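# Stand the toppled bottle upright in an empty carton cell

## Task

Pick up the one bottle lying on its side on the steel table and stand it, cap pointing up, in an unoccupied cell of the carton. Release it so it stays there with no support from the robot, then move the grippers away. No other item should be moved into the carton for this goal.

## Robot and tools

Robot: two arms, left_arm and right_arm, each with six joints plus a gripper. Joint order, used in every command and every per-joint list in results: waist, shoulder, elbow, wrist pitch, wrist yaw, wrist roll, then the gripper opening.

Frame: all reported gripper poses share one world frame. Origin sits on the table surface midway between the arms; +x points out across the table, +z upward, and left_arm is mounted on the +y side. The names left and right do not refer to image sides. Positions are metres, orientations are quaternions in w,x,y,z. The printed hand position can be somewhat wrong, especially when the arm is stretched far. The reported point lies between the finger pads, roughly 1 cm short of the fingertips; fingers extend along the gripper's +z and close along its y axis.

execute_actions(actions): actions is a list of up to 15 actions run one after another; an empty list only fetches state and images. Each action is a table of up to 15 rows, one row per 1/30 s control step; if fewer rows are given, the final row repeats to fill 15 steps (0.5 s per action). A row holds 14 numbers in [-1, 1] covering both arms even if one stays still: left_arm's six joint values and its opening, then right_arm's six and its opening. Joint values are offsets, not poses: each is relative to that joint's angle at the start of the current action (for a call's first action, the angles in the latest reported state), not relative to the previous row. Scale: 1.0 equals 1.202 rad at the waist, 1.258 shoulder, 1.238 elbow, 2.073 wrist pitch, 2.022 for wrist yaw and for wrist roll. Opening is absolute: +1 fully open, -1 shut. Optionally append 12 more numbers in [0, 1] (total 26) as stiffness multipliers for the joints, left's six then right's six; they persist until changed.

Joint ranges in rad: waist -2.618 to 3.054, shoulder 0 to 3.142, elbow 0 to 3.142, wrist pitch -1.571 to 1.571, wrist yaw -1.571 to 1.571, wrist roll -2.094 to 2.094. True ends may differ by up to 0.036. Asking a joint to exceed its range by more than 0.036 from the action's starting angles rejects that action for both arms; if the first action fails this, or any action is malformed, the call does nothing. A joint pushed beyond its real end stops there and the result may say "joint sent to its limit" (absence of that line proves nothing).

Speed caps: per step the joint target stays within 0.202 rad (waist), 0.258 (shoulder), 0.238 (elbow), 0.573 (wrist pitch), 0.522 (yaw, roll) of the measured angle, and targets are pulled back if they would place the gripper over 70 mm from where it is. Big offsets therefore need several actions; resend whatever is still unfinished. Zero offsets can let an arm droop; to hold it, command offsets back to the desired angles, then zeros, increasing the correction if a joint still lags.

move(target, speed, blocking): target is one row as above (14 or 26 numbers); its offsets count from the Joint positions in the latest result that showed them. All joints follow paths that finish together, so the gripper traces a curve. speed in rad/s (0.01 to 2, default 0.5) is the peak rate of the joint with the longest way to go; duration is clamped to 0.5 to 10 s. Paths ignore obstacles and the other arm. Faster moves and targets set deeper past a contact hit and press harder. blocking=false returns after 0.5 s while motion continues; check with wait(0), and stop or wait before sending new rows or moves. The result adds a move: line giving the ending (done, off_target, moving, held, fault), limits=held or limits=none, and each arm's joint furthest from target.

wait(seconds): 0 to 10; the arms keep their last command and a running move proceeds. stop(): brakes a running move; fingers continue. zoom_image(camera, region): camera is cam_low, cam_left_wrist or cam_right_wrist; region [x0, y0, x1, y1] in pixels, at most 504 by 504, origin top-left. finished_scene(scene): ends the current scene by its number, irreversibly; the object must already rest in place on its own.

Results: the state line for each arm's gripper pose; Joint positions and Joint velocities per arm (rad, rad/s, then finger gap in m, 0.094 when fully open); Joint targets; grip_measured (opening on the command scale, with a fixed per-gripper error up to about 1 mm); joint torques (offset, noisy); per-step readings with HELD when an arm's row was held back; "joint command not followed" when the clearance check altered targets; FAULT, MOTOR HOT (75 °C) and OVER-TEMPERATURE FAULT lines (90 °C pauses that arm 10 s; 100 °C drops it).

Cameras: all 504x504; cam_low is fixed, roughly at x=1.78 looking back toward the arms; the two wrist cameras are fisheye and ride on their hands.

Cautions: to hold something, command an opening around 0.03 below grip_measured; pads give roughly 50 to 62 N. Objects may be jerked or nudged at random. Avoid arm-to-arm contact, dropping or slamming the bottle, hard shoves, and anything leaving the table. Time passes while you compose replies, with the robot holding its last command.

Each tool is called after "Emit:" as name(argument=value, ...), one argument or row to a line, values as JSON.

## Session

Emit:
execute_actions(
  actions=[],
)

Scene clock: 0.00 s.
left_arm: end_effector_position=(+0.2956, +0.2545, +0.1445) grip_measured=+1.000 end_effector_quat_wxyz=(+0.082, +0.588, -0.709, +0.381) | right_arm: end_effector_position=(+0.1701, -0.4616, +0.3239) grip_measured=+1.000 end_effector_quat_wxyz=(+0.215, -0.035, +0.880, -0.421)
Joint names: [waist, shoulder, elbow, wrist pitch, wrist yaw, wrist roll]
Joint positions: left_arm=[ 0.693  1.54   1.125 -1.223  0.798 -0.813  0.094] | right_arm=[-0.335  0.961  1.278 -1.028  0.562 -0.707  0.094]
Joint velocities: left_arm=[-0.002  0.012 -0.012  0.066 -0.037 -0.037  0.   ] | right_arm=[ 0.002  0.002 -0.007  0.007  0.022 -0.037  0.   ]
Joint torques (N m, as the arm reports them, + toward a larger angle): no reading
Motor temperatures (°C, as the motors report them): left_arm=[22 23 21 24 21 21] | right_arm=[24 23 23 30 22 21]
Joint targets: left_arm=[0.693 1.530 1.135 -1.223 0.806 -0.810] | right_arm=[-0.335 0.955 1.288 -1.019 0.566 -0.700]
Joint stiffness scale: left_arm=[1. 1. 1. 1. 1. 1.] | right_arm=[1. 1. 1. 1. 1. 1.]
camera_calibration (this result's frames):
cam_left_wrist: T_world_to_cam=[[0.933714, 0.111868, 0.340093, -0.351726], [-0.329531, -0.102801, 0.938531, 0.0075703], [0.139953, -0.988391, -0.0591225, 0.330006], [0, 0, 0, 1]] pos_world=[0.284721, 0.3663, 0.132026]
cam_right_wrist: T_world_to_cam=[[0.0496896, -0.610606, 0.790374, -0.543089], [-0.950503, 0.21411, 0.225168, 0.21447], [-0.306716, -0.762442, -0.569744, 0.00220681], [0, 0, 0, 1]] pos_world=[0.231517, -0.375851, 0.382209]

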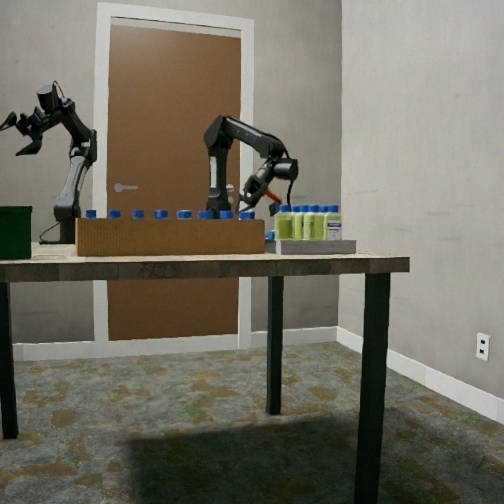

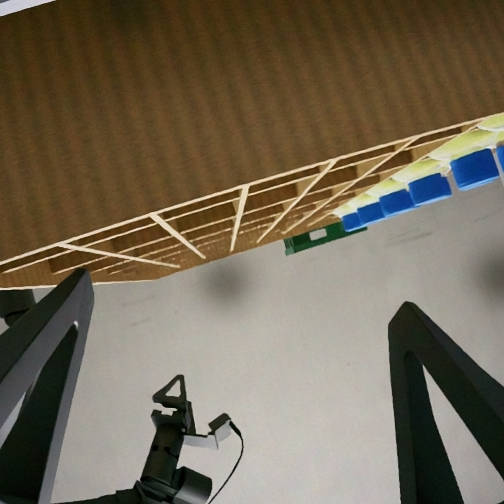

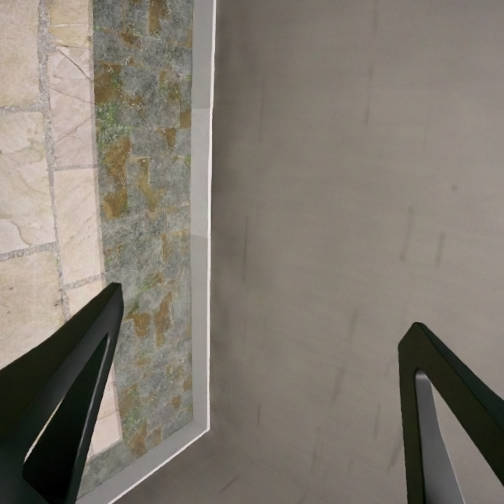

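Emit:
execute_actions(
  actions=[],
)

Scene clock: 2.13 s.
left_arm: end_effector_position=(+0.2956, +0.2545, +0.1445) grip_measured=+1.000 end_effector_quat_wxyz=(+0.082, +0.588, -0.709, +0.381) | right_arm: end_effector_position=(+0.1701, -0.4616, +0.3239) grip_measured=+1.000 end_effector_quat_wxyz=(+0.215, -0.035, +0.880, -0.421)
Joint names: [waist, shoulder, elbow, wrist pitch, wrist yaw, wrist roll]
Joint positions: left_arm=[ 0.693  1.54   1.125 -1.223  0.798 -0.813  0.094] | right_arm=[-0.335  0.961  1.278 -1.028  0.562 -0.707  0.094]
Joint velocities: left_arm=[-0.012 -0.022 -0.032 -0.022  0.081 -0.007  0.   ] | right_arm=[ 0.002 -0.022  0.012 -0.125 -0.007  0.051  0.   ]
Joint torques (N m, as the arm reports them, + toward a larger angle): left_arm=[-0.07 -6.19  5.68  0.07  0.48  0.01] | right_arm=[ 0.04 -0.99  7.62  1.63  0.26  0.08]
Motor temperatures (°C, as the motors report them): left_arm=[22 23 22 24 21 21] | right_arm=[24 23 23 30 22 21]
Joint targets: left_arm=[0.693 1.530 1.135 -1.223 0.806 -0.810] | right_arm=[-0.335 0.955 1.288 -1.019 0.566 -0.700]
Joint stiffness scale: left_arm=[1. 1. 1. 1. 1. 1.] | right_arm=[1. 1. 1. 1. 1. 1.]
camera_calibration (this result's frames):
cam_left_wrist: T_world_to_cam=[[0.933714, 0.111868, 0.340093, -0.351726], [-0.329531, -0.102801, 0.938531, 0.0075703], [0.139953, -0.988391, -0.0591225, 0.330006], [0, 0, 0, 1]] pos_world=[0.284721, 0.3663, 0.132026]
cam_right_wrist: T_world_to_cam=[[0.0496896, -0.610606, 0.790374, -0.543089], [-0.950503, 0.21411, 0.225168, 0.21447], [-0.306716, -0.762442, -0.569744, 0.00220681], [0, 0, 0, 1]] pos_world=[0.231517, -0.375851, 0.382209]

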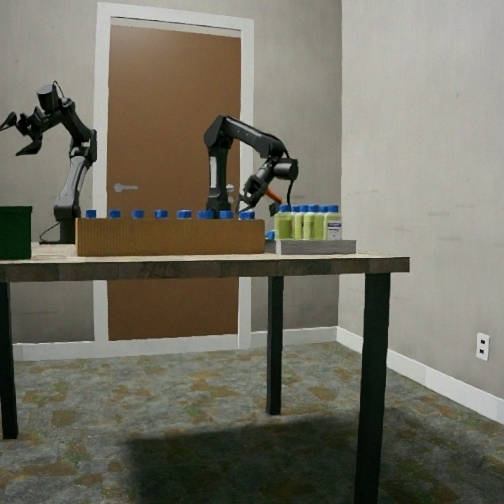

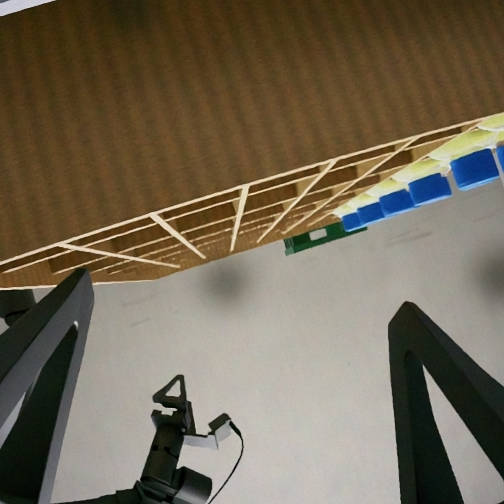

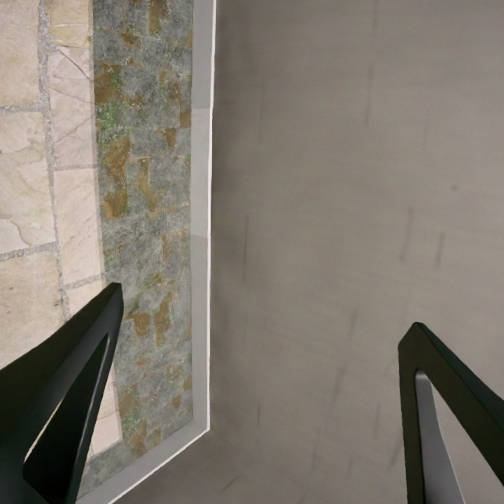

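Emit:
zoom_image(
  camera="cam_low",
  region=[200, 170, 380, 270],
)

Emit:
zoom_image(
  camera="cam_low",
  region=[60, 190, 280, 270],
)

Region (200, 170, 380, 270) of cam_low's 504x504 image, scaled by 2.800, with more detail than that image has.

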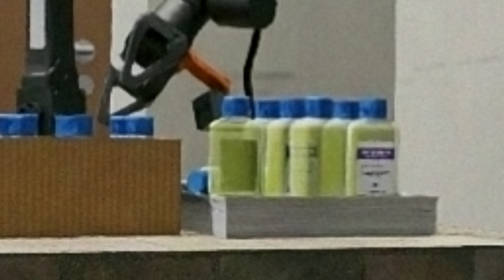

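Region (60, 190, 280, 270) of cam_low's 504x504 image, scaled by 2.291, with more detail than that image has; it fills the top 183 rows of this view, and the rest is white.

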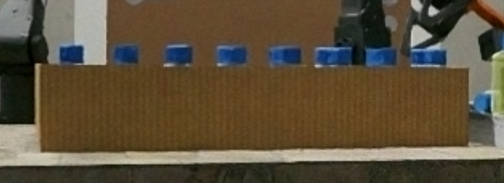

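Emit:
move(
  target=[-0.4185,-0.33,0.284,0.039,-0.3947,0.402,1.0, 0,-0.005,0.008,0.004,0.002,0.003,1.0],
  speed=0.9,
)

Scene clock: 10.33 s.
left_arm: end_effector_position=(+0.3058, +0.2485, +0.3087) grip_measured=+1.000 end_effector_quat_wxyz=(+0.360, -0.027, +0.933, +0.003) | right_arm: end_effector_position=(+0.1701, -0.4616, +0.3239) grip_measured=+1.000 end_effector_quat_wxyz=(+0.215, -0.036, +0.880, -0.421)
Joint names: [waist, shoulder, elbow, wrist pitch, wrist yaw, wrist roll]
Joint positions: left_arm=[ 0.198  1.131  1.457 -1.161  0.007 -0.011  0.094] | right_arm=[-0.335  0.961  1.278 -1.028  0.562 -0.708  0.094]
Joint velocities: left_arm=[ 0.002 -0.007  0.007 -0.007  0.022  0.095  0.   ] | right_arm=[-0.007 -0.017 -0.017  0.037 -0.022  0.037  0.   ]
Joint torques (N m, as the arm reports them, + toward a larger angle): left_arm=[-0.84 -2.35  6.55  1.49 -0.07  0.04] | right_arm=[ 0.03 -0.95  7.51  1.63  0.27  0.08]
Motor temperatures (°C, as the motors report them): left_arm=[22 24 22 24 21 21] | right_arm=[24 23 24 32 22 21]
Joint targets: left_arm=[0.190 1.125 1.476 -1.142 -0.000 -0.000] | right_arm=[-0.335 0.955 1.288 -1.019 0.566 -0.701]
Joint stiffness scale: left_arm=[1. 1. 1. 1. 1. 1.] | right_arm=[1. 1. 1. 1. 1. 1.]
move: done; limits=none; left_arm: farthest joint: the elbow, 0.019 radians from its target (0.351 radians at the start); right_arm: farthest joint: the elbow, 0.010 radians from its target (0.010 radians at the start)
camera_calibration (this result's frames):
cam_left_wrist: T_world_to_cam=[[0.176896, -0.976165, 0.12574, 0.151607], [-0.983996, -0.172619, 0.0442187, 0.349687], [-0.0214596, -0.13155, -0.991077, 0.456498], [0, 0, 0, 1]] pos_world=[0.327068, 0.268409, 0.417899]
cam_right_wrist: T_world_to_cam=[[0.0503849, -0.610338, 0.790537, -0.543136], [-0.950468, 0.21378, 0.225628, 0.214162], [-0.30671, -0.762749, -0.569336, 0.00193197], [0, 0, 0, 1]] pos_world=[0.231513, -0.375807, 0.382148]

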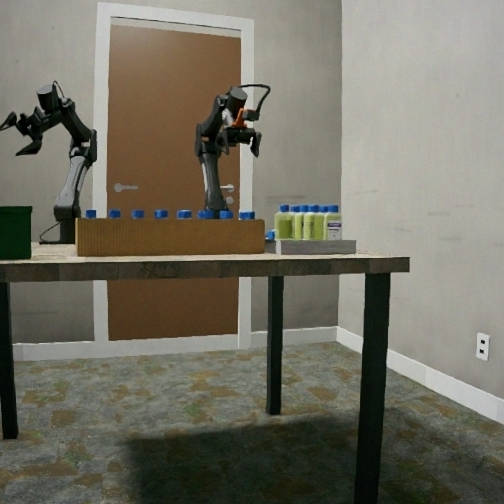

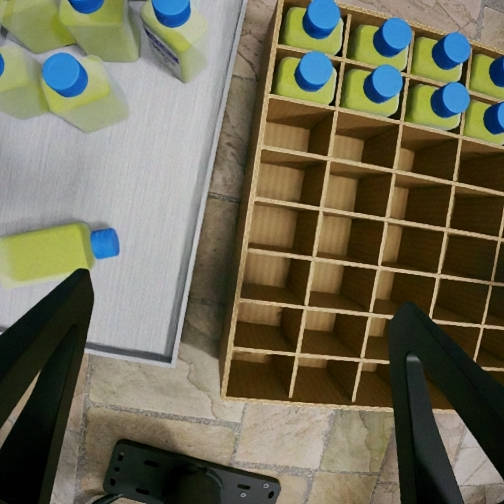

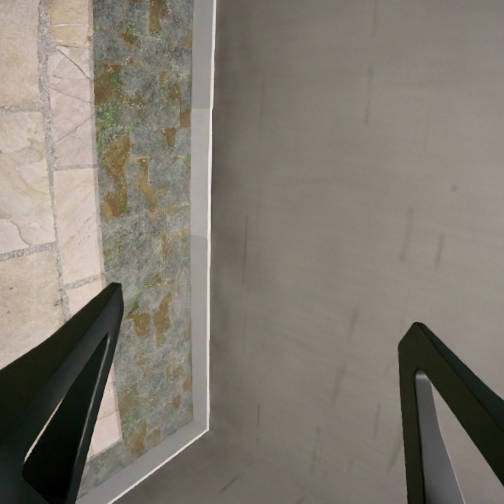

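Emit:
zoom_image(
  camera="cam_left_wrist",
  region=[0, 190, 200, 370],
)

Emit:
zoom_image(
  camera="cam_left_wrist",
  region=[200, 0, 504, 420],
)

Region (0, 190, 200, 370) of cam_left_wrist's 504x504 image, scaled by 2.520, with more detail than that image has; it fills the top 454 rows of this view, and the rest is white.

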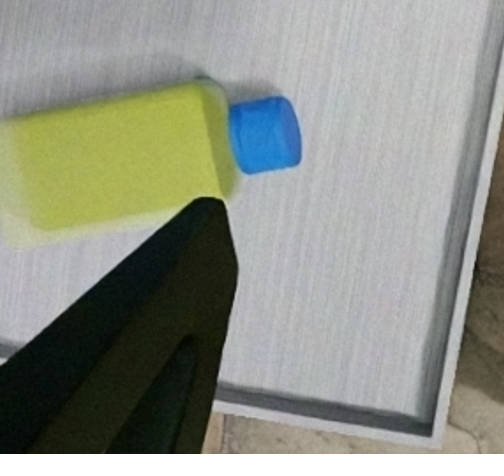

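Region (200, 0, 504, 420) of cam_left_wrist's 504x504 image, scaled by 1.200, with more detail than that image has; it fills the left 365 columns of this view, and the rest is white.

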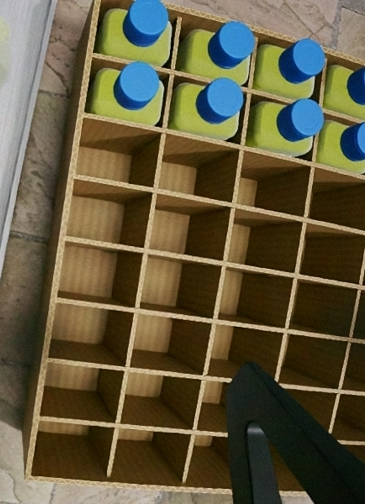

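Emit:
move(
  target=[0.3007,0.4677,-0.1123,0.0174,-0.1805,0.812,1.0, 0.4035,-0.764,-1.0,0.496,-0.278,0.35,1.0],
  speed=1.2,
)

Scene clock: 41.07 s.
left_arm: end_effector_position=(+0.2850, +0.4171, +0.1013) grip_measured=+1.000 end_effector_quat_wxyz=(-0.141, +0.560, +0.810, +0.106) | right_arm: end_effector_position=(+0.2180, -0.2573, +0.1832) grip_measured=+1.000 end_effector_quat_wxyz=(+0.698, -0.040, +0.714, +0.034)
Joint names: [waist, shoulder, elbow, wrist pitch, wrist yaw, wrist roll]
Joint positions: left_arm=[ 0.554  1.724  1.321 -1.136 -0.353  1.621  0.094] | right_arm=[ 0.138  0.041  0.038 -0.019  0.007 -0.007  0.094]
Joint velocities: left_arm=[ 0.002  0.007 -0.012 -0.007  0.007 -0.081  0.   ] | right_arm=[-0.017 -0.007 -0.012  0.022 -0.007  0.051  0.   ]
Joint torques (N m, as the arm reports them, + toward a larger angle): left_arm=[ 0.4  -7.53  5.29  0.36 -0.29  0.05] | right_arm=[ 0.86  0.12  7.91  2.05 -0.1   0.05]
Motor temperatures (°C, as the motors report them): left_arm=[22 24 23 27 21 21] | right_arm=[24 23 25 33 22 21]
Joint targets: left_arm=[0.559 1.719 1.319 -1.124 -0.358 1.631] | right_arm=[0.150 0.016 0.039 0.000 0.000 -0.000]
Joint stiffness scale: left_arm=[1. 1. 1. 1. 1. 1.] | right_arm=[1. 1. 1. 1. 1. 1.]
joint sent to its limit (right arm) — the command would take the shoulder past its lower limit, so that joint was sent only as far as its limit.
move: off_target (right_arm); limits=none; left_arm: farthest joint: the wrist pitch, 0.011 radians from its target (0.036 radians at the start); right_arm: farthest joint: the shoulder, 0.041 radians from its target (0.962 radians at the start)
camera_calibration (this result's frames):
cam_left_wrist: T_world_to_cam=[[-0.866648, -0.493473, -0.073526, 0.462178], [-0.273621, 0.346871, 0.897113, -0.137992], [-0.417198, 0.797599, -0.435639, -0.0583392], [0, 0, 0, 1]] pos_world=[0.338449, 0.322469, 0.132361]
cam_right_wrist: T_world_to_cam=[[0.132466, -0.974881, 0.179054, -0.309291], [-0.665374, -0.221354, -0.712937, 0.245619], [0.734663, -0.024698, -0.677982, 0.075105], [0, 0, 0, 1]] pos_world=[0.149222, -0.245298, 0.281411]

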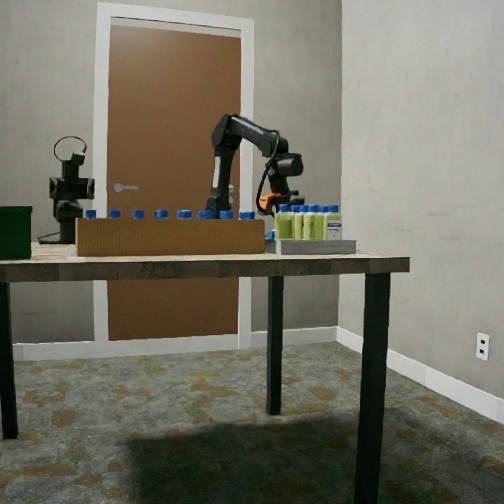

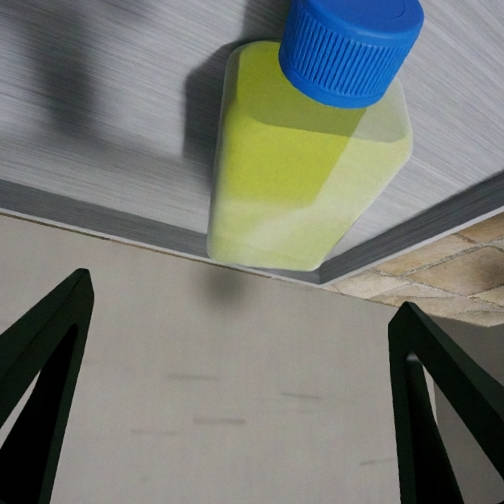

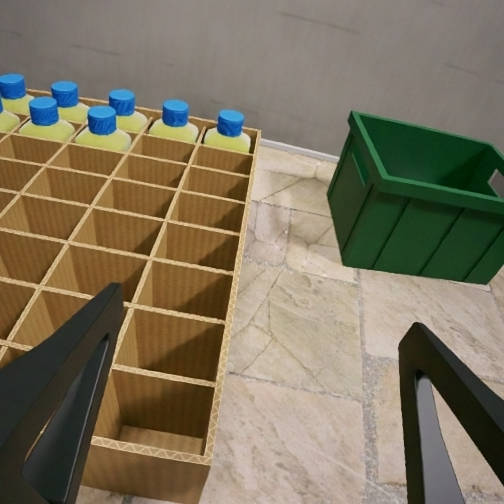

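Emit:
zoom_image(
  camera="cam_left_wrist",
  region=[150, 0, 504, 330],
)

Region (150, 0, 504, 330) of cam_left_wrist's 504x504 image, scaled by 1.424, with more detail than that image has; it fills the top 470 rows of this view, and the rest is white.

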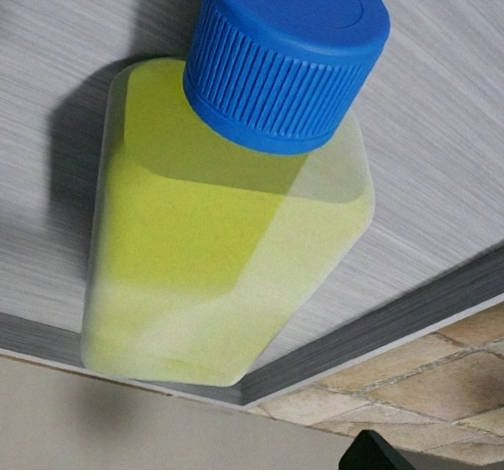

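Emit:
move(
  target=[0.0421,0.0367,-0.1684,0.1409,-0.0025,0.0206,1.0, 0,-0.01,-0.04,0.05,0,0,1.0],
  speed=0.5,
)

Scene clock: 47.83 s.
left_arm: end_effector_position=(+0.2785, +0.4291, +0.0446) grip_measured=+1.000 end_effector_quat_wxyz=(-0.139, +0.554, +0.813, +0.116) | right_arm: end_effector_position=(+0.2201, -0.2570, +0.1852) grip_measured=+1.000 end_effector_quat_wxyz=(+0.715, -0.039, +0.698, +0.035)
Joint names: [waist, shoulder, elbow, wrist pitch, wrist yaw, wrist roll]
Joint positions: left_arm=[ 0.594  1.762  1.129 -0.874 -0.359  1.652  0.094] | right_arm=[ 0.138  0.041 -0.     0.066  0.006 -0.007  0.094]
Joint velocities: left_arm=[-0.007  0.002  0.012  0.022  0.007 -0.066  0.   ] | right_arm=[-0.007  0.012 -0.007 -0.081 -0.007 -0.037  0.   ]
Joint torques (N m, as the arm reports them, + toward a larger angle): left_arm=[ 0.79 -6.53  3.73  0.58 -0.2   0.06] | right_arm=[ 0.01  1.    7.44  2.06  0.02 -0.01]
Motor temperatures (°C, as the motors report them): left_arm=[22 24 23 27 21 21] | right_arm=[24 23 25 34 22 21]
Joint targets: left_arm=[0.604 1.770 1.113 -0.844 -0.358 1.662] | right_arm=[0.138 0.029 -0.006 0.085 0.006 -0.007]
Joint stiffness scale: left_arm=[1. 1. 1. 1. 1. 1.] | right_arm=[1. 1. 1. 1. 1. 1.]
joint sent to its limit (right arm) — the command would take the elbow past its lower limit, so that joint was sent only as far as its limit.
move: off_target (left_arm); limits=none; left_arm: farthest joint: the wrist pitch, 0.030 radians from its target (0.292 radians at the start); right_arm: farthest joint: the wrist pitch, 0.019 radians from its target (0.103 radians at the start)
camera_calibration (this result's frames):
cam_left_wrist: T_world_to_cam=[[-0.859973, -0.501377, -0.095224, 0.460758], [-0.29175, 0.3299, 0.897802, -0.0807345], [-0.418723, 0.799867, -0.429982, -0.0961375], [0, 0, 0, 1]] pos_world=[0.33243, 0.334545, 0.0750215]
cam_right_wrist: T_world_to_cam=[[0.124616, -0.975808, 0.17964, -0.308251], [-0.631894, -0.217638, -0.743871, 0.247802], [0.764971, -0.020815, -0.643728, 0.0629139], [0, 0, 0, 1]] pos_world=[0.14687, -0.245553, 0.280206]

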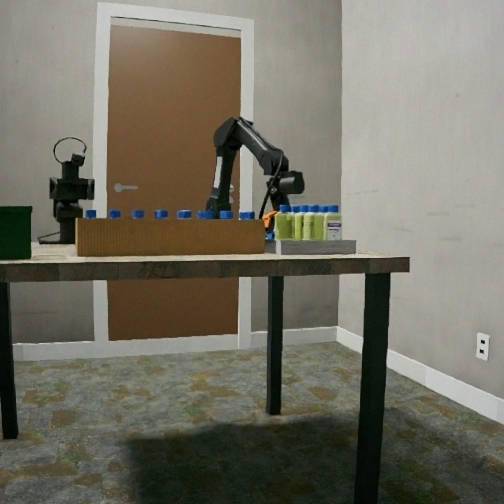

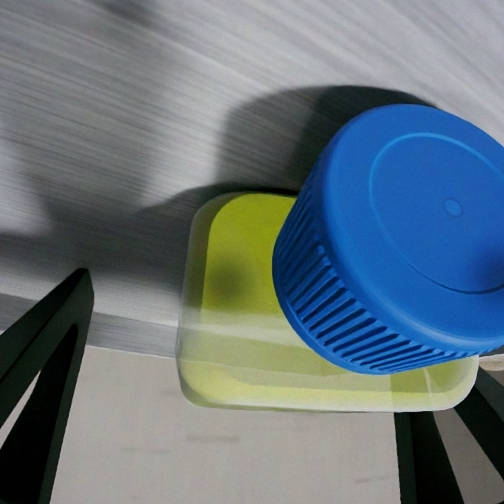

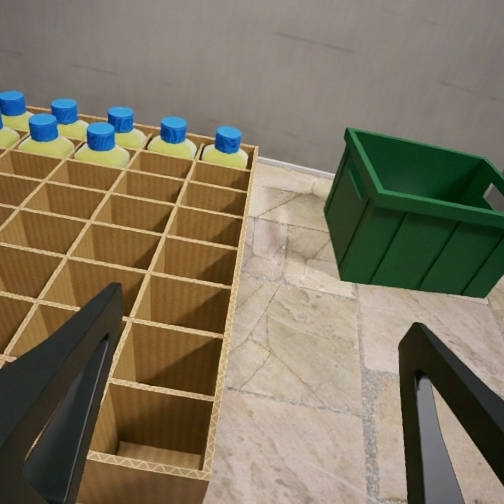

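Emit:
execute_actions(
  actions=[
    [[0.008,-0.005,0.005,-0.002,0,0.005,1.0,0,0,0,0.009,0,0,1.0],[0.008,-0.010,0.005,-0.004,0,0.005,1.0,0,0,0,0.009,0,0,1.0],[0.008,-0.015,0.005,-0.006,0,0.005,1.0,0,0,0,0.009,0,0,1.0],[0.008,-0.020,0.005,-0.008,0,0.005,0.95,0,0,0,0.009,0,0,1.0],[0.008,-0.025,0.005,-0.010,0,0.005,0.89,0,0,0,0.009,0,0,1.0],[0.008,-0.030,0.005,-0.012,0,0.005,0.83,0,0,0,0.009,0,0,1.0],[0.008,-0.034,0.005,-0.0135,0,0.005,0.77,0,0,0,0.009,0,0,1.0],[0.008,-0.038,0.005,-0.0145,0,0.005,0.71,0,0,0,0.009,0,0,1.0],[0.008,-0.038,0.005,-0.0145,0,0.005,0.65,0,0,0,0.009,0,0,1.0],[0.008,-0.038,0.005,-0.0145,0,0.005,0.59,0,0,0,0.009,0,0,1.0],[0.008,-0.038,0.005,-0.0145,0,0.005,0.53,0,0,0,0.009,0,0,1.0],[0.008,-0.038,0.005,-0.0145,0,0.005,0.47,0,0,0,0.009,0,0,1.0],[0.008,-0.038,0.005,-0.0145,0,0.005,0.41,0,0,0,0.009,0,0,1.0],[0.008,-0.038,0.005,-0.0145,0,0.005,0.35,0,0,0,0.009,0,0,1.0],[0.008,-0.038,0.005,-0.0145,0,0.005,0.30,0,0,0,0.009,0,0,1.0]],
  ],
)

Scene clock: 55.27 s.
left_arm: end_effector_position=(+0.2779, +0.4288, +0.0522) grip_measured=+0.329 end_effector_quat_wxyz=(-0.135, +0.553, +0.813, +0.123) | right_arm: end_effector_position=(+0.2201, -0.2570, +0.1853) grip_measured=+1.000 end_effector_quat_wxyz=(+0.715, -0.039, +0.697, +0.035)
Joint names: [waist, shoulder, elbow, wrist pitch, wrist yaw, wrist roll]
Joint positions: left_arm=[ 0.594  1.736  1.129 -0.884 -0.359  1.653  0.062] | right_arm=[ 0.138  0.041 -0.     0.066  0.006 -0.007  0.094]
Joint velocities: left_arm=[-0.017 -0.017  0.012 -0.051  0.095 -0.081 -0.055] | right_arm=[-0.002  0.017  0.007  0.066 -0.037 -0.037  0.   ]
Joint torques (N m, as the arm reports them, + toward a larger angle): left_arm=[ 0.7  -9.04  5.39  0.11 -0.19  0.07] | right_arm=[0.02 1.87 7.87 2.04 0.03 0.  ]
Motor temperatures (°C, as the motors report them): left_arm=[22 24 22 26 21 21] | right_arm=[24 23 25 35 22 21]
Joint targets: left_arm=[0.603 1.714 1.135 -0.904 -0.359 1.662] | right_arm=[0.138 0.041 -0.000 0.084 0.006 -0.007]
Joint stiffness scale: left_arm=[1. 1. 1. 1. 1. 1.] | right_arm=[1. 1. 1. 1. 1. 1.]
Step readings (joint positions):
0: left_arm=[0.594 1.762 1.129 -0.874 -0.359 1.652] | right_arm=[0.138 0.041 -0.000 0.066 0.006 -0.007]
1: left_arm=[0.594 1.762 1.129 -0.874 -0.359 1.652] | right_arm=[0.138 0.041 -0.000 0.066 0.006 -0.007]
2: left_arm=[0.594 1.762 1.129 -0.874 -0.359 1.652] | right_arm=[0.138 0.041 -0.000 0.066 0.006 -0.007]
4: left_arm=[0.594 1.760 1.129 -0.874 -0.359 1.652] | right_arm=[0.138 0.041 -0.000 0.066 0.006 -0.007]
8: left_arm=[0.594 1.752 1.129 -0.879 -0.359 1.653] | right_arm=[0.138 0.041 -0.000 0.066 0.006 -0.007]
15: Joint positions above
camera_calibration (this result's frames):
cam_left_wrist: T_world_to_cam=[[-0.859097, -0.499777, -0.110336, 0.460678], [-0.303708, 0.324277, 0.895883, -0.0818575], [-0.411962, 0.803161, -0.430371, -0.0961381], [0, 0, 0, 1]] pos_world=[0.331301, 0.333995, 0.0827892]
cam_right_wrist: T_world_to_cam=[[0.124548, -0.975815, 0.179646, -0.308256], [-0.631612, -0.217607, -0.74412, 0.247863], [0.765215, -0.0207881, -0.643439, 0.0628763], [0, 0, 0, 1]] pos_world=[0.146832, -0.245557, 0.280274]

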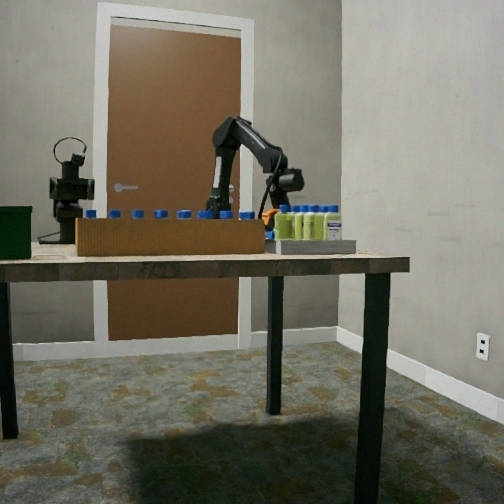

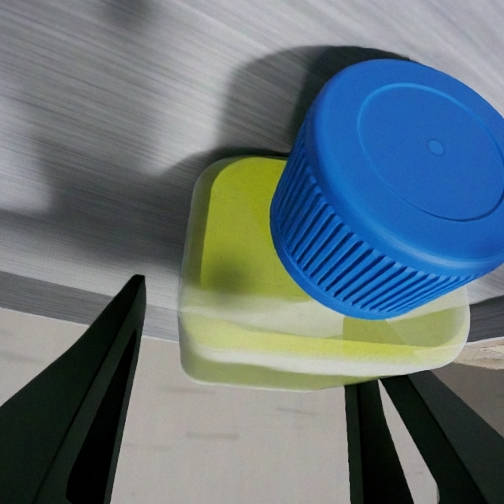

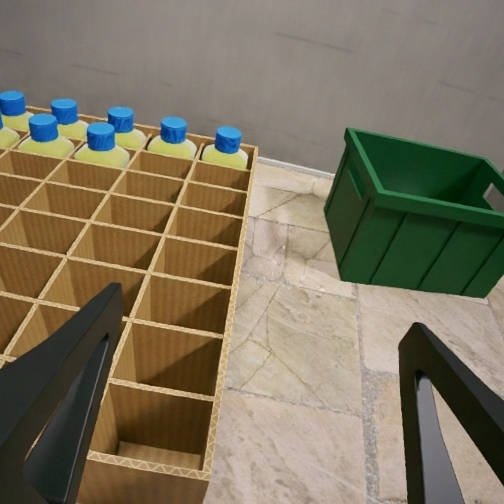

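Emit:
execute_actions(
  actions=[],
)

Scene clock: 55.63 s.
left_arm: end_effector_position=(+0.2775, +0.4286, +0.0522) grip_measured=+0.302 end_effector_quat_wxyz=(-0.136, +0.553, +0.813, +0.122) | right_arm: end_effector_position=(+0.2201, -0.2570, +0.1853) grip_measured=+1.000 end_effector_quat_wxyz=(+0.715, -0.039, +0.697, +0.035)
Joint names: [waist, shoulder, elbow, wrist pitch, wrist yaw, wrist roll]
Joint positions: left_arm=[ 0.594  1.736  1.129 -0.886 -0.359  1.653  0.061] | right_arm=[ 0.138  0.041 -0.     0.066  0.006 -0.007  0.094]
Joint velocities: left_arm=[-0.007 -0.012 -0.017 -0.022  0.037  0.007  0.   ] | right_arm=[-0.022  0.007 -0.002 -0.007 -0.051 -0.007  0.   ]
Joint torques (N m, as the arm reports them, + toward a larger angle): left_arm=[ 0.74 -9.03  5.46  0.11 -0.19  0.08] | right_arm=[0.   1.91 7.9  2.03 0.02 0.01]
Motor temperatures (°C, as the motors report them): left_arm=[22 24 22 26 21 21] | right_arm=[24 23 25 35 22 21]
Joint targets: left_arm=[0.603 1.714 1.135 -0.904 -0.359 1.662] | right_arm=[0.138 0.041 -0.000 0.084 0.006 -0.007]
Joint stiffness scale: left_arm=[1. 1. 1. 1. 1. 1.] | right_arm=[1. 1. 1. 1. 1. 1.]
camera_calibration (this result's frames):
cam_left_wrist: T_world_to_cam=[[-0.859286, -0.499867, -0.108447, 0.460219], [-0.302165, 0.325012, 0.896138, -0.0826433], [-0.412703, 0.802808, -0.43032, -0.0958108], [0, 0, 0, 1]] pos_world=[0.330947, 0.333826, 0.0827398]
cam_right_wrist: T_world_to_cam=[[0.124548, -0.975815, 0.179646, -0.308256], [-0.631612, -0.217607, -0.74412, 0.247863], [0.765215, -0.0207881, -0.643439, 0.0628763], [0, 0, 0, 1]] pos_world=[0.146832, -0.245557, 0.280274]

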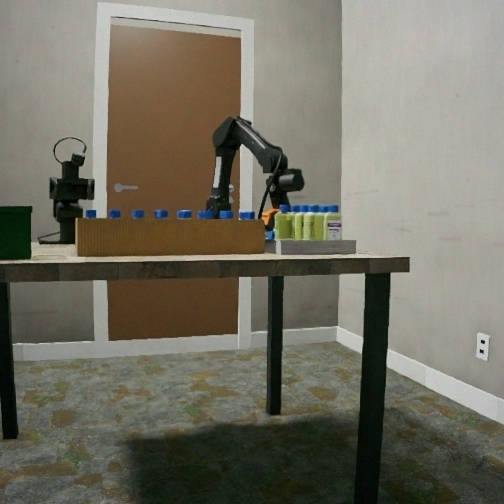

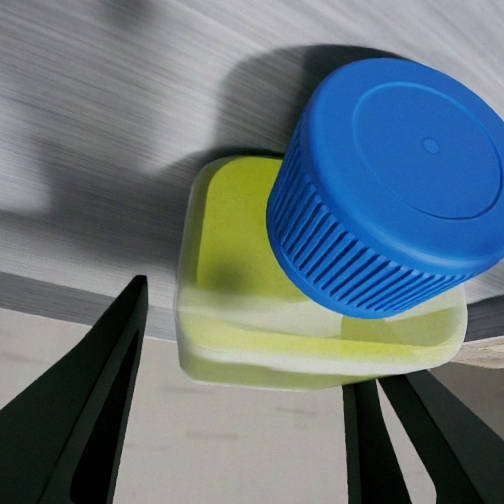

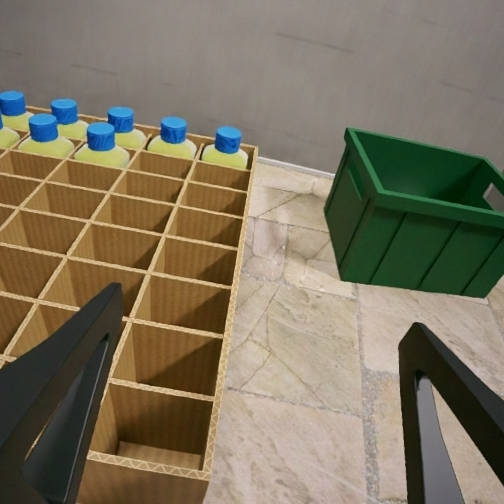

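Emit:
execute_actions(
  actions=[
    [[0.0075,-0.0165,0.005,-0.009,0,0.0045,0.285,0,0,0,0.009,0,0,1.0],[0.0075,-0.0160,0.005,-0.0095,0,0.0045,0.27,0,0,0,0.009,0,0,1.0],[0.0075,-0.0155,0.005,-0.010,0,0.0045,0.255,0,0,0,0.009,0,0,1.0],[0.0075,-0.015,0.005,-0.0105,0,0.0045,0.24,0,0,0,0.009,0,0,1.0],[0.0075,-0.015,0.005,-0.011,0,0.0045,0.225,0,0,0,0.009,0,0,1.0],[0.0075,-0.015,0.005,-0.0115,0,0.0045,0.21,0,0,0,0.009,0,0,1.0],[0.0075,-0.015,0.005,-0.012,0,0.0045,0.195,0,0,0,0.009,0,0,1.0],[0.0075,-0.015,0.005,-0.0125,0,0.0045,0.18,0,0,0,0.009,0,0,1.0],[0.0075,-0.015,0.005,-0.013,0,0.0045,0.165,0,0,0,0.009,0,0,1.0],[0.0075,-0.015,0.005,-0.0135,0,0.0045,0.15,0,0,0,0.009,0,0,1.0],[0.0075,-0.015,0.005,-0.014,0,0.0045,0.138,0,0,0,0.009,0,0,1.0],[0.0075,-0.015,0.005,-0.0145,0,0.0045,0.126,0,0,0,0.009,0,0,1.0],[0.0075,-0.015,0.005,-0.0145,0,0.0045,0.114,0,0,0,0.009,0,0,1.0],[0.0075,-0.015,0.005,-0.0145,0,0.0045,0.104,0,0,0,0.009,0,0,1.0],[0.0075,-0.015,0.005,-0.0145,0,0.0045,0.095,0,0,0,0.009,0,0,1.0]],
  ],
)

Emit:
execute_actions(
  actions=[],
)

Scene clock: 57.07 s.
left_arm: end_effector_position=(+0.2740, +0.4270, +0.0519) grip_measured=+0.102 end_effector_quat_wxyz=(-0.140, +0.554, +0.812, +0.115) | right_arm: end_effector_position=(+0.2201, -0.2570, +0.1853) grip_measured=+1.000 end_effector_quat_wxyz=(+0.715, -0.039, +0.697, +0.035)
Joint names: [waist, shoulder, elbow, wrist pitch, wrist yaw, wrist roll]
Joint positions: left_arm=[ 0.594  1.736  1.129 -0.902 -0.359  1.653  0.052] | right_arm=[ 0.138  0.041 -0.     0.066  0.006 -0.007  0.094]
Joint velocities: left_arm=[ 0.007 -0.007  0.007  0.022 -0.022  0.022 -0.01 ] | right_arm=[-0.007 -0.027 -0.012 -0.037 -0.051  0.007  0.   ]
Joint torques (N m, as the arm reports them, + toward a larger angle): left_arm=[ 0.77 -8.67  5.12  0.19 -0.24  0.07] | right_arm=[0.01 1.88 7.87 2.04 0.02 0.  ]
Motor temperatures (°C, as the motors report them): left_arm=[22 24 22 26 21 21] | right_arm=[24 23 25 35 22 21]
Joint targets: left_arm=[0.603 1.717 1.135 -0.916 -0.359 1.662] | right_arm=[0.138 0.041 -0.000 0.085 0.006 -0.007]
Joint stiffness scale: left_arm=[1. 1. 1. 1. 1. 1.] | right_arm=[1. 1. 1. 1. 1. 1.]
Step readings (joint positions):
0: left_arm=[0.594 1.736 1.129 -0.886 -0.359 1.653] | right_arm=[0.138 0.041 -0.000 0.066 0.006 -0.007]
1: left_arm=[0.594 1.736 1.129 -0.887 -0.359 1.653] | right_arm=[0.138 0.041 -0.000 0.066 0.006 -0.007]
2: left_arm=[0.594 1.736 1.129 -0.888 -0.359 1.653] | right_arm=[0.138 0.041 -0.000 0.066 0.006 -0.007]
4: left_arm=[0.594 1.736 1.129 -0.890 -0.359 1.653] | right_arm=[0.138 0.041 -0.000 0.066 0.006 -0.007]
8: left_arm=[0.594 1.736 1.129 -0.895 -0.359 1.653] | right_arm=[0.138 0.041 -0.000 0.066 0.006 -0.007]
15: Joint positions above
camera_calibration (this result's frames):
cam_left_wrist: T_world_to_cam=[[-0.86093, -0.500257, -0.0924286, 0.456219], [-0.288954, 0.331333, 0.898178, -0.0893391], [-0.418695, 0.799976, -0.429806, -0.0932018], [0, 0, 0, 1]] pos_world=[0.327935, 0.332387, 0.0823514]
cam_right_wrist: T_world_to_cam=[[0.124548, -0.975815, 0.179646, -0.308256], [-0.631612, -0.217607, -0.74412, 0.247863], [0.765215, -0.0207881, -0.643439, 0.0628763], [0, 0, 0, 1]] pos_world=[0.146832, -0.245557, 0.280274]

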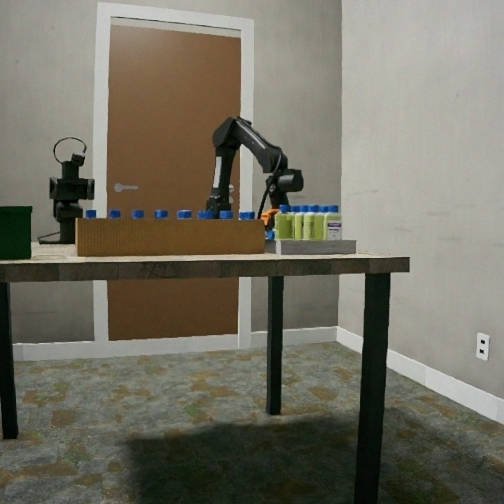

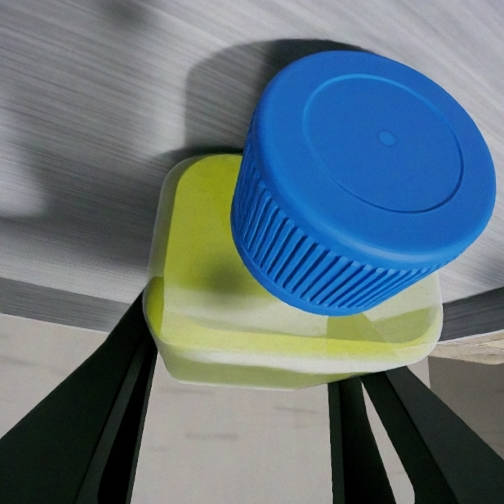

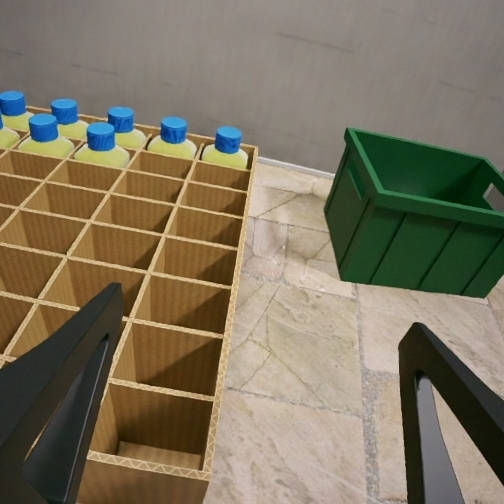

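Scene clock: 57.07 s.
left_arm: end_effector_position=(+0.2740, +0.4270, +0.0519) grip_measured=+0.102 end_effector_quat_wxyz=(-0.140, +0.554, +0.812, +0.115) | right_arm: end_effector_position=(+0.2201, -0.2570, +0.1853) grip_measured=+1.000 end_effector_quat_wxyz=(+0.715, -0.039, +0.697, +0.035)
Joint names: [waist, shoulder, elbow, wrist pitch, wrist yaw, wrist roll]
Joint positions: left_arm=[ 0.594  1.736  1.129 -0.902 -0.359  1.653  0.052] | right_arm=[ 0.138  0.041 -0.     0.066  0.006 -0.007  0.094]
Joint velocities: left_arm=[ 0.007 -0.007  0.007  0.022 -0.022  0.022 -0.01 ] | right_arm=[-0.007 -0.027 -0.012 -0.037 -0.051  0.007  0.   ]
Joint torques (N m, as the arm reports them, + toward a larger angle): left_arm=[ 0.77 -8.67  5.12  0.19 -0.24  0.07] | right_arm=[0.01 1.88 7.87 2.04 0.02 0.  ]
Motor temperatures (°C, as the motors report them): left_arm=[22 24 22 26 21 21] | right_arm=[24 23 25 35 22 21]
Joint targets: left_arm=[0.603 1.717 1.135 -0.916 -0.359 1.662] | right_arm=[0.138 0.041 -0.000 0.085 0.006 -0.007]
Joint stiffness scale: left_arm=[1. 1. 1. 1. 1. 1.] | right_arm=[1. 1. 1. 1. 1. 1.]
camera_calibration (this result's frames):
cam_left_wrist: T_world_to_cam=[[-0.86093, -0.500257, -0.0924286, 0.456219], [-0.288954, 0.331333, 0.898178, -0.0893391], [-0.418695, 0.799976, -0.429806, -0.0932018], [0, 0, 0, 1]] pos_world=[0.327935, 0.332387, 0.0823514]
cam_right_wrist: T_world_to_cam=[[0.124548, -0.975815, 0.179646, -0.308256], [-0.631612, -0.217607, -0.74412, 0.247863], [0.765215, -0.0207881, -0.643439, 0.0628763], [0, 0, 0, 1]] pos_world=[0.146832, -0.245557, 0.280274]

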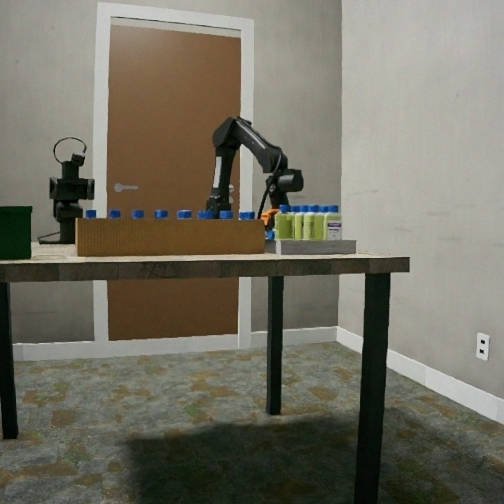

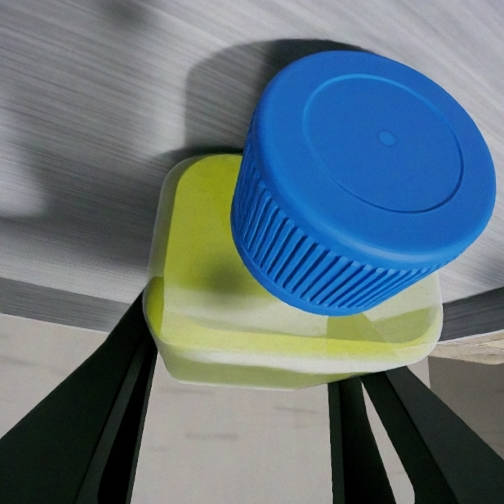

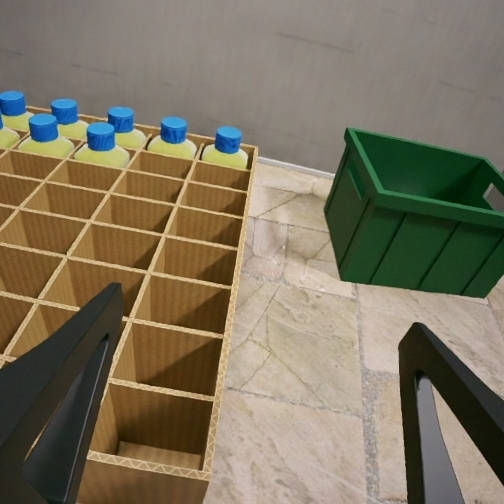

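Emit:
execute_actions(
  actions=[],
)

Scene clock: 60.07 s.
left_arm: end_effector_position=(+0.2739, +0.4269, +0.0519) grip_measured=+0.097 end_effector_quat_wxyz=(-0.140, +0.554, +0.812, +0.115) | right_arm: end_effector_position=(+0.2201, -0.2570, +0.1853) grip_measured=+1.000 end_effector_quat_wxyz=(+0.715, -0.039, +0.697, +0.035)
Joint names: [waist, shoulder, elbow, wrist pitch, wrist yaw, wrist roll]
Joint positions: left_arm=[ 0.594  1.736  1.129 -0.903 -0.359  1.653  0.052] | right_arm=[ 0.138  0.041 -0.     0.066  0.006 -0.007  0.094]
Joint velocities: left_arm=[-0.002  0.002 -0.007  0.037  0.051 -0.037  0.001] | right_arm=[-0.012 -0.017 -0.007 -0.066  0.007 -0.007  0.   ]
Joint torques (N m, as the arm reports them, + toward a larger angle): left_arm=[ 0.76 -8.65  5.36  0.15 -0.22  0.09] | right_arm=[0.01 1.88 7.87 2.04 0.03 0.01]
Motor temperatures (°C, as the motors report them): left_arm=[22 25 22 26 21 21] | right_arm=[24 23 25 36 22 21]
Joint targets: left_arm=[0.603 1.717 1.135 -0.916 -0.359 1.662] | right_arm=[0.138 0.041 -0.000 0.085 0.006 -0.007]
Joint stiffness scale: left_arm=[1. 1. 1. 1. 1. 1.] | right_arm=[1. 1. 1. 1. 1. 1.]
camera_calibration (this result's frames):
cam_left_wrist: T_world_to_cam=[[-0.860993, -0.500287, -0.0916715, 0.45603], [-0.288335, 0.331628, 0.898268, -0.0896506], [-0.418991, 0.799835, -0.42978, -0.0930726], [0, 0, 0, 1]] pos_world=[0.327792, 0.332319, 0.0823344]
cam_right_wrist: T_world_to_cam=[[0.124548, -0.975815, 0.179646, -0.308256], [-0.631612, -0.217607, -0.74412, 0.247863], [0.765215, -0.0207881, -0.643439, 0.0628763], [0, 0, 0, 1]] pos_world=[0.146832, -0.245557, 0.280274]

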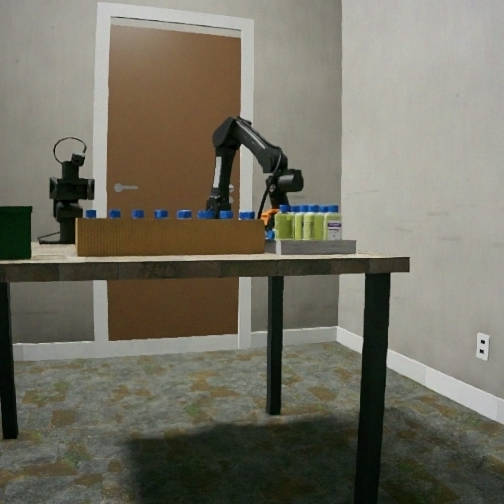

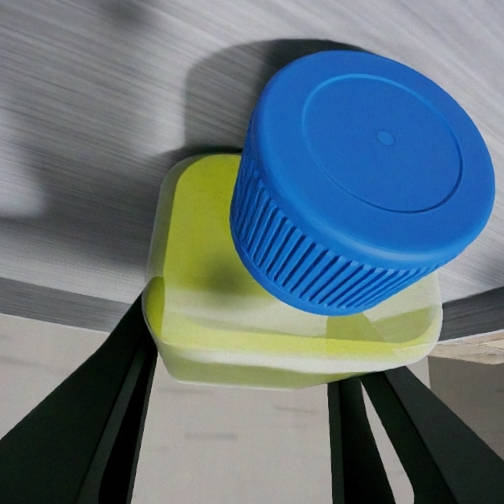

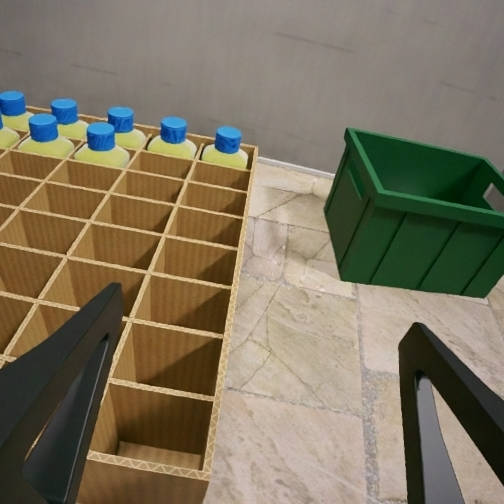

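Emit:
execute_actions(
  actions=[
    [[0.0075,-0.0151,0.0048,-0.0063,0,0.0045,0.065,0,0,0,0.009,0,0,1.0]],
  ],
)

Scene clock: 60.93 s.
left_arm: end_effector_position=(+0.2736, +0.4268, +0.0519) grip_measured=+0.068 end_effector_quat_wxyz=(-0.140, +0.555, +0.812, +0.114) | right_arm: end_effector_position=(+0.2201, -0.2570, +0.1853) grip_measured=+1.000 end_effector_quat_wxyz=(+0.715, -0.039, +0.697, +0.035)
Joint names: [waist, shoulder, elbow, wrist pitch, wrist yaw, wrist roll]
Joint positions: left_arm=[ 0.594  1.736  1.129 -0.904 -0.359  1.654  0.05 ] | right_arm=[ 0.138  0.041 -0.     0.066  0.006 -0.007  0.094]
Joint velocities: left_arm=[-0.012  0.012 -0.007  0.037  0.037 -0.037  0.001] | right_arm=[ 0.012 -0.012 -0.002  0.037 -0.066 -0.066  0.   ]
Joint torques (N m, as the arm reports them, + toward a larger angle): left_arm=[ 0.73 -8.73  5.25  0.15 -0.18  0.04] | right_arm=[0.   1.9  7.9  2.04 0.02 0.01]
Motor temperatures (°C, as the motors report them): left_arm=[22 25 22 26 21 21] | right_arm=[24 23 25 36 22 21]
Joint targets: left_arm=[0.603 1.717 1.135 -0.916 -0.359 1.663] | right_arm=[0.138 0.041 -0.000 0.085 0.006 -0.007]
Joint stiffness scale: left_arm=[1. 1. 1. 1. 1. 1.] | right_arm=[1. 1. 1. 1. 1. 1.]
Step readings (joint positions):
0: left_arm=[0.594 1.736 1.129 -0.903 -0.359 1.653] | right_arm=[0.138 0.041 -0.000 0.066 0.006 -0.007]
1: left_arm=[0.594 1.736 1.129 -0.903 -0.359 1.653] | right_arm=[0.138 0.041 -0.000 0.066 0.006 -0.007]
2: left_arm=[0.594 1.736 1.129 -0.904 -0.359 1.654] | right_arm=[0.138 0.041 -0.000 0.066 0.006 -0.007]
4: left_arm=[0.594 1.736 1.129 -0.904 -0.359 1.654] | right_arm=[0.138 0.041 -0.000 0.066 0.006 -0.007]
8: left_arm=[0.594 1.736 1.129 -0.904 -0.359 1.654] | right_arm=[0.138 0.041 -0.000 0.066 0.006 -0.007]
15: Joint positions above
camera_calibration (this result's frames):
cam_left_wrist: T_world_to_cam=[[-0.861278, -0.500028, -0.0904043, 0.455661], [-0.287172, 0.332208, 0.898427, -0.0902418], [-0.419206, 0.799756, -0.429717, -0.0929998], [0, 0, 0, 1]] pos_world=[0.327549, 0.332199, 0.0823058]
cam_right_wrist: T_world_to_cam=[[0.124548, -0.975815, 0.179646, -0.308256], [-0.631612, -0.217607, -0.74412, 0.247863], [0.765215, -0.0207881, -0.643439, 0.0628763], [0, 0, 0, 1]] pos_world=[0.146832, -0.245557, 0.280274]

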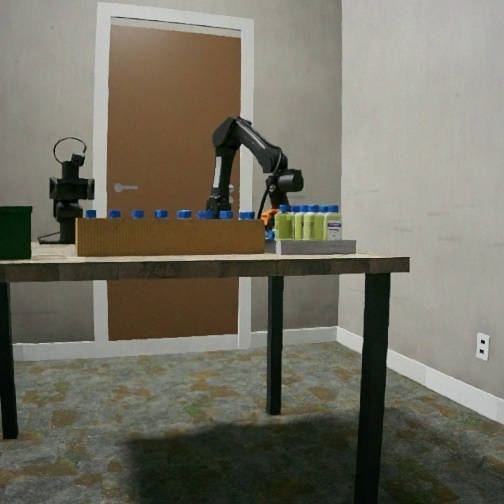

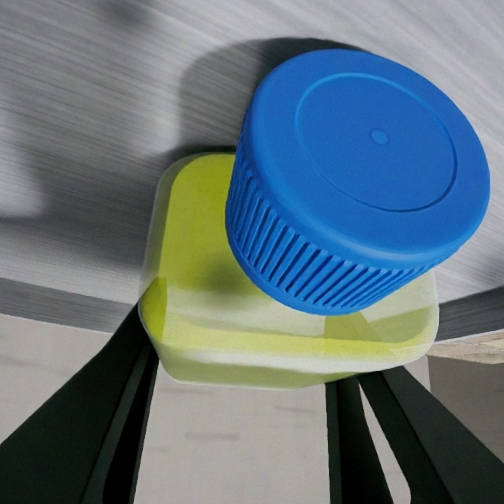

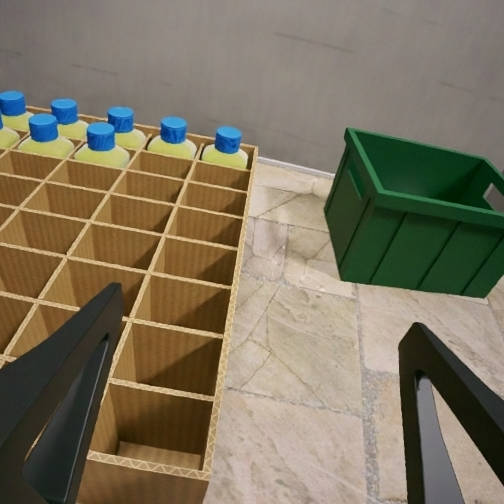

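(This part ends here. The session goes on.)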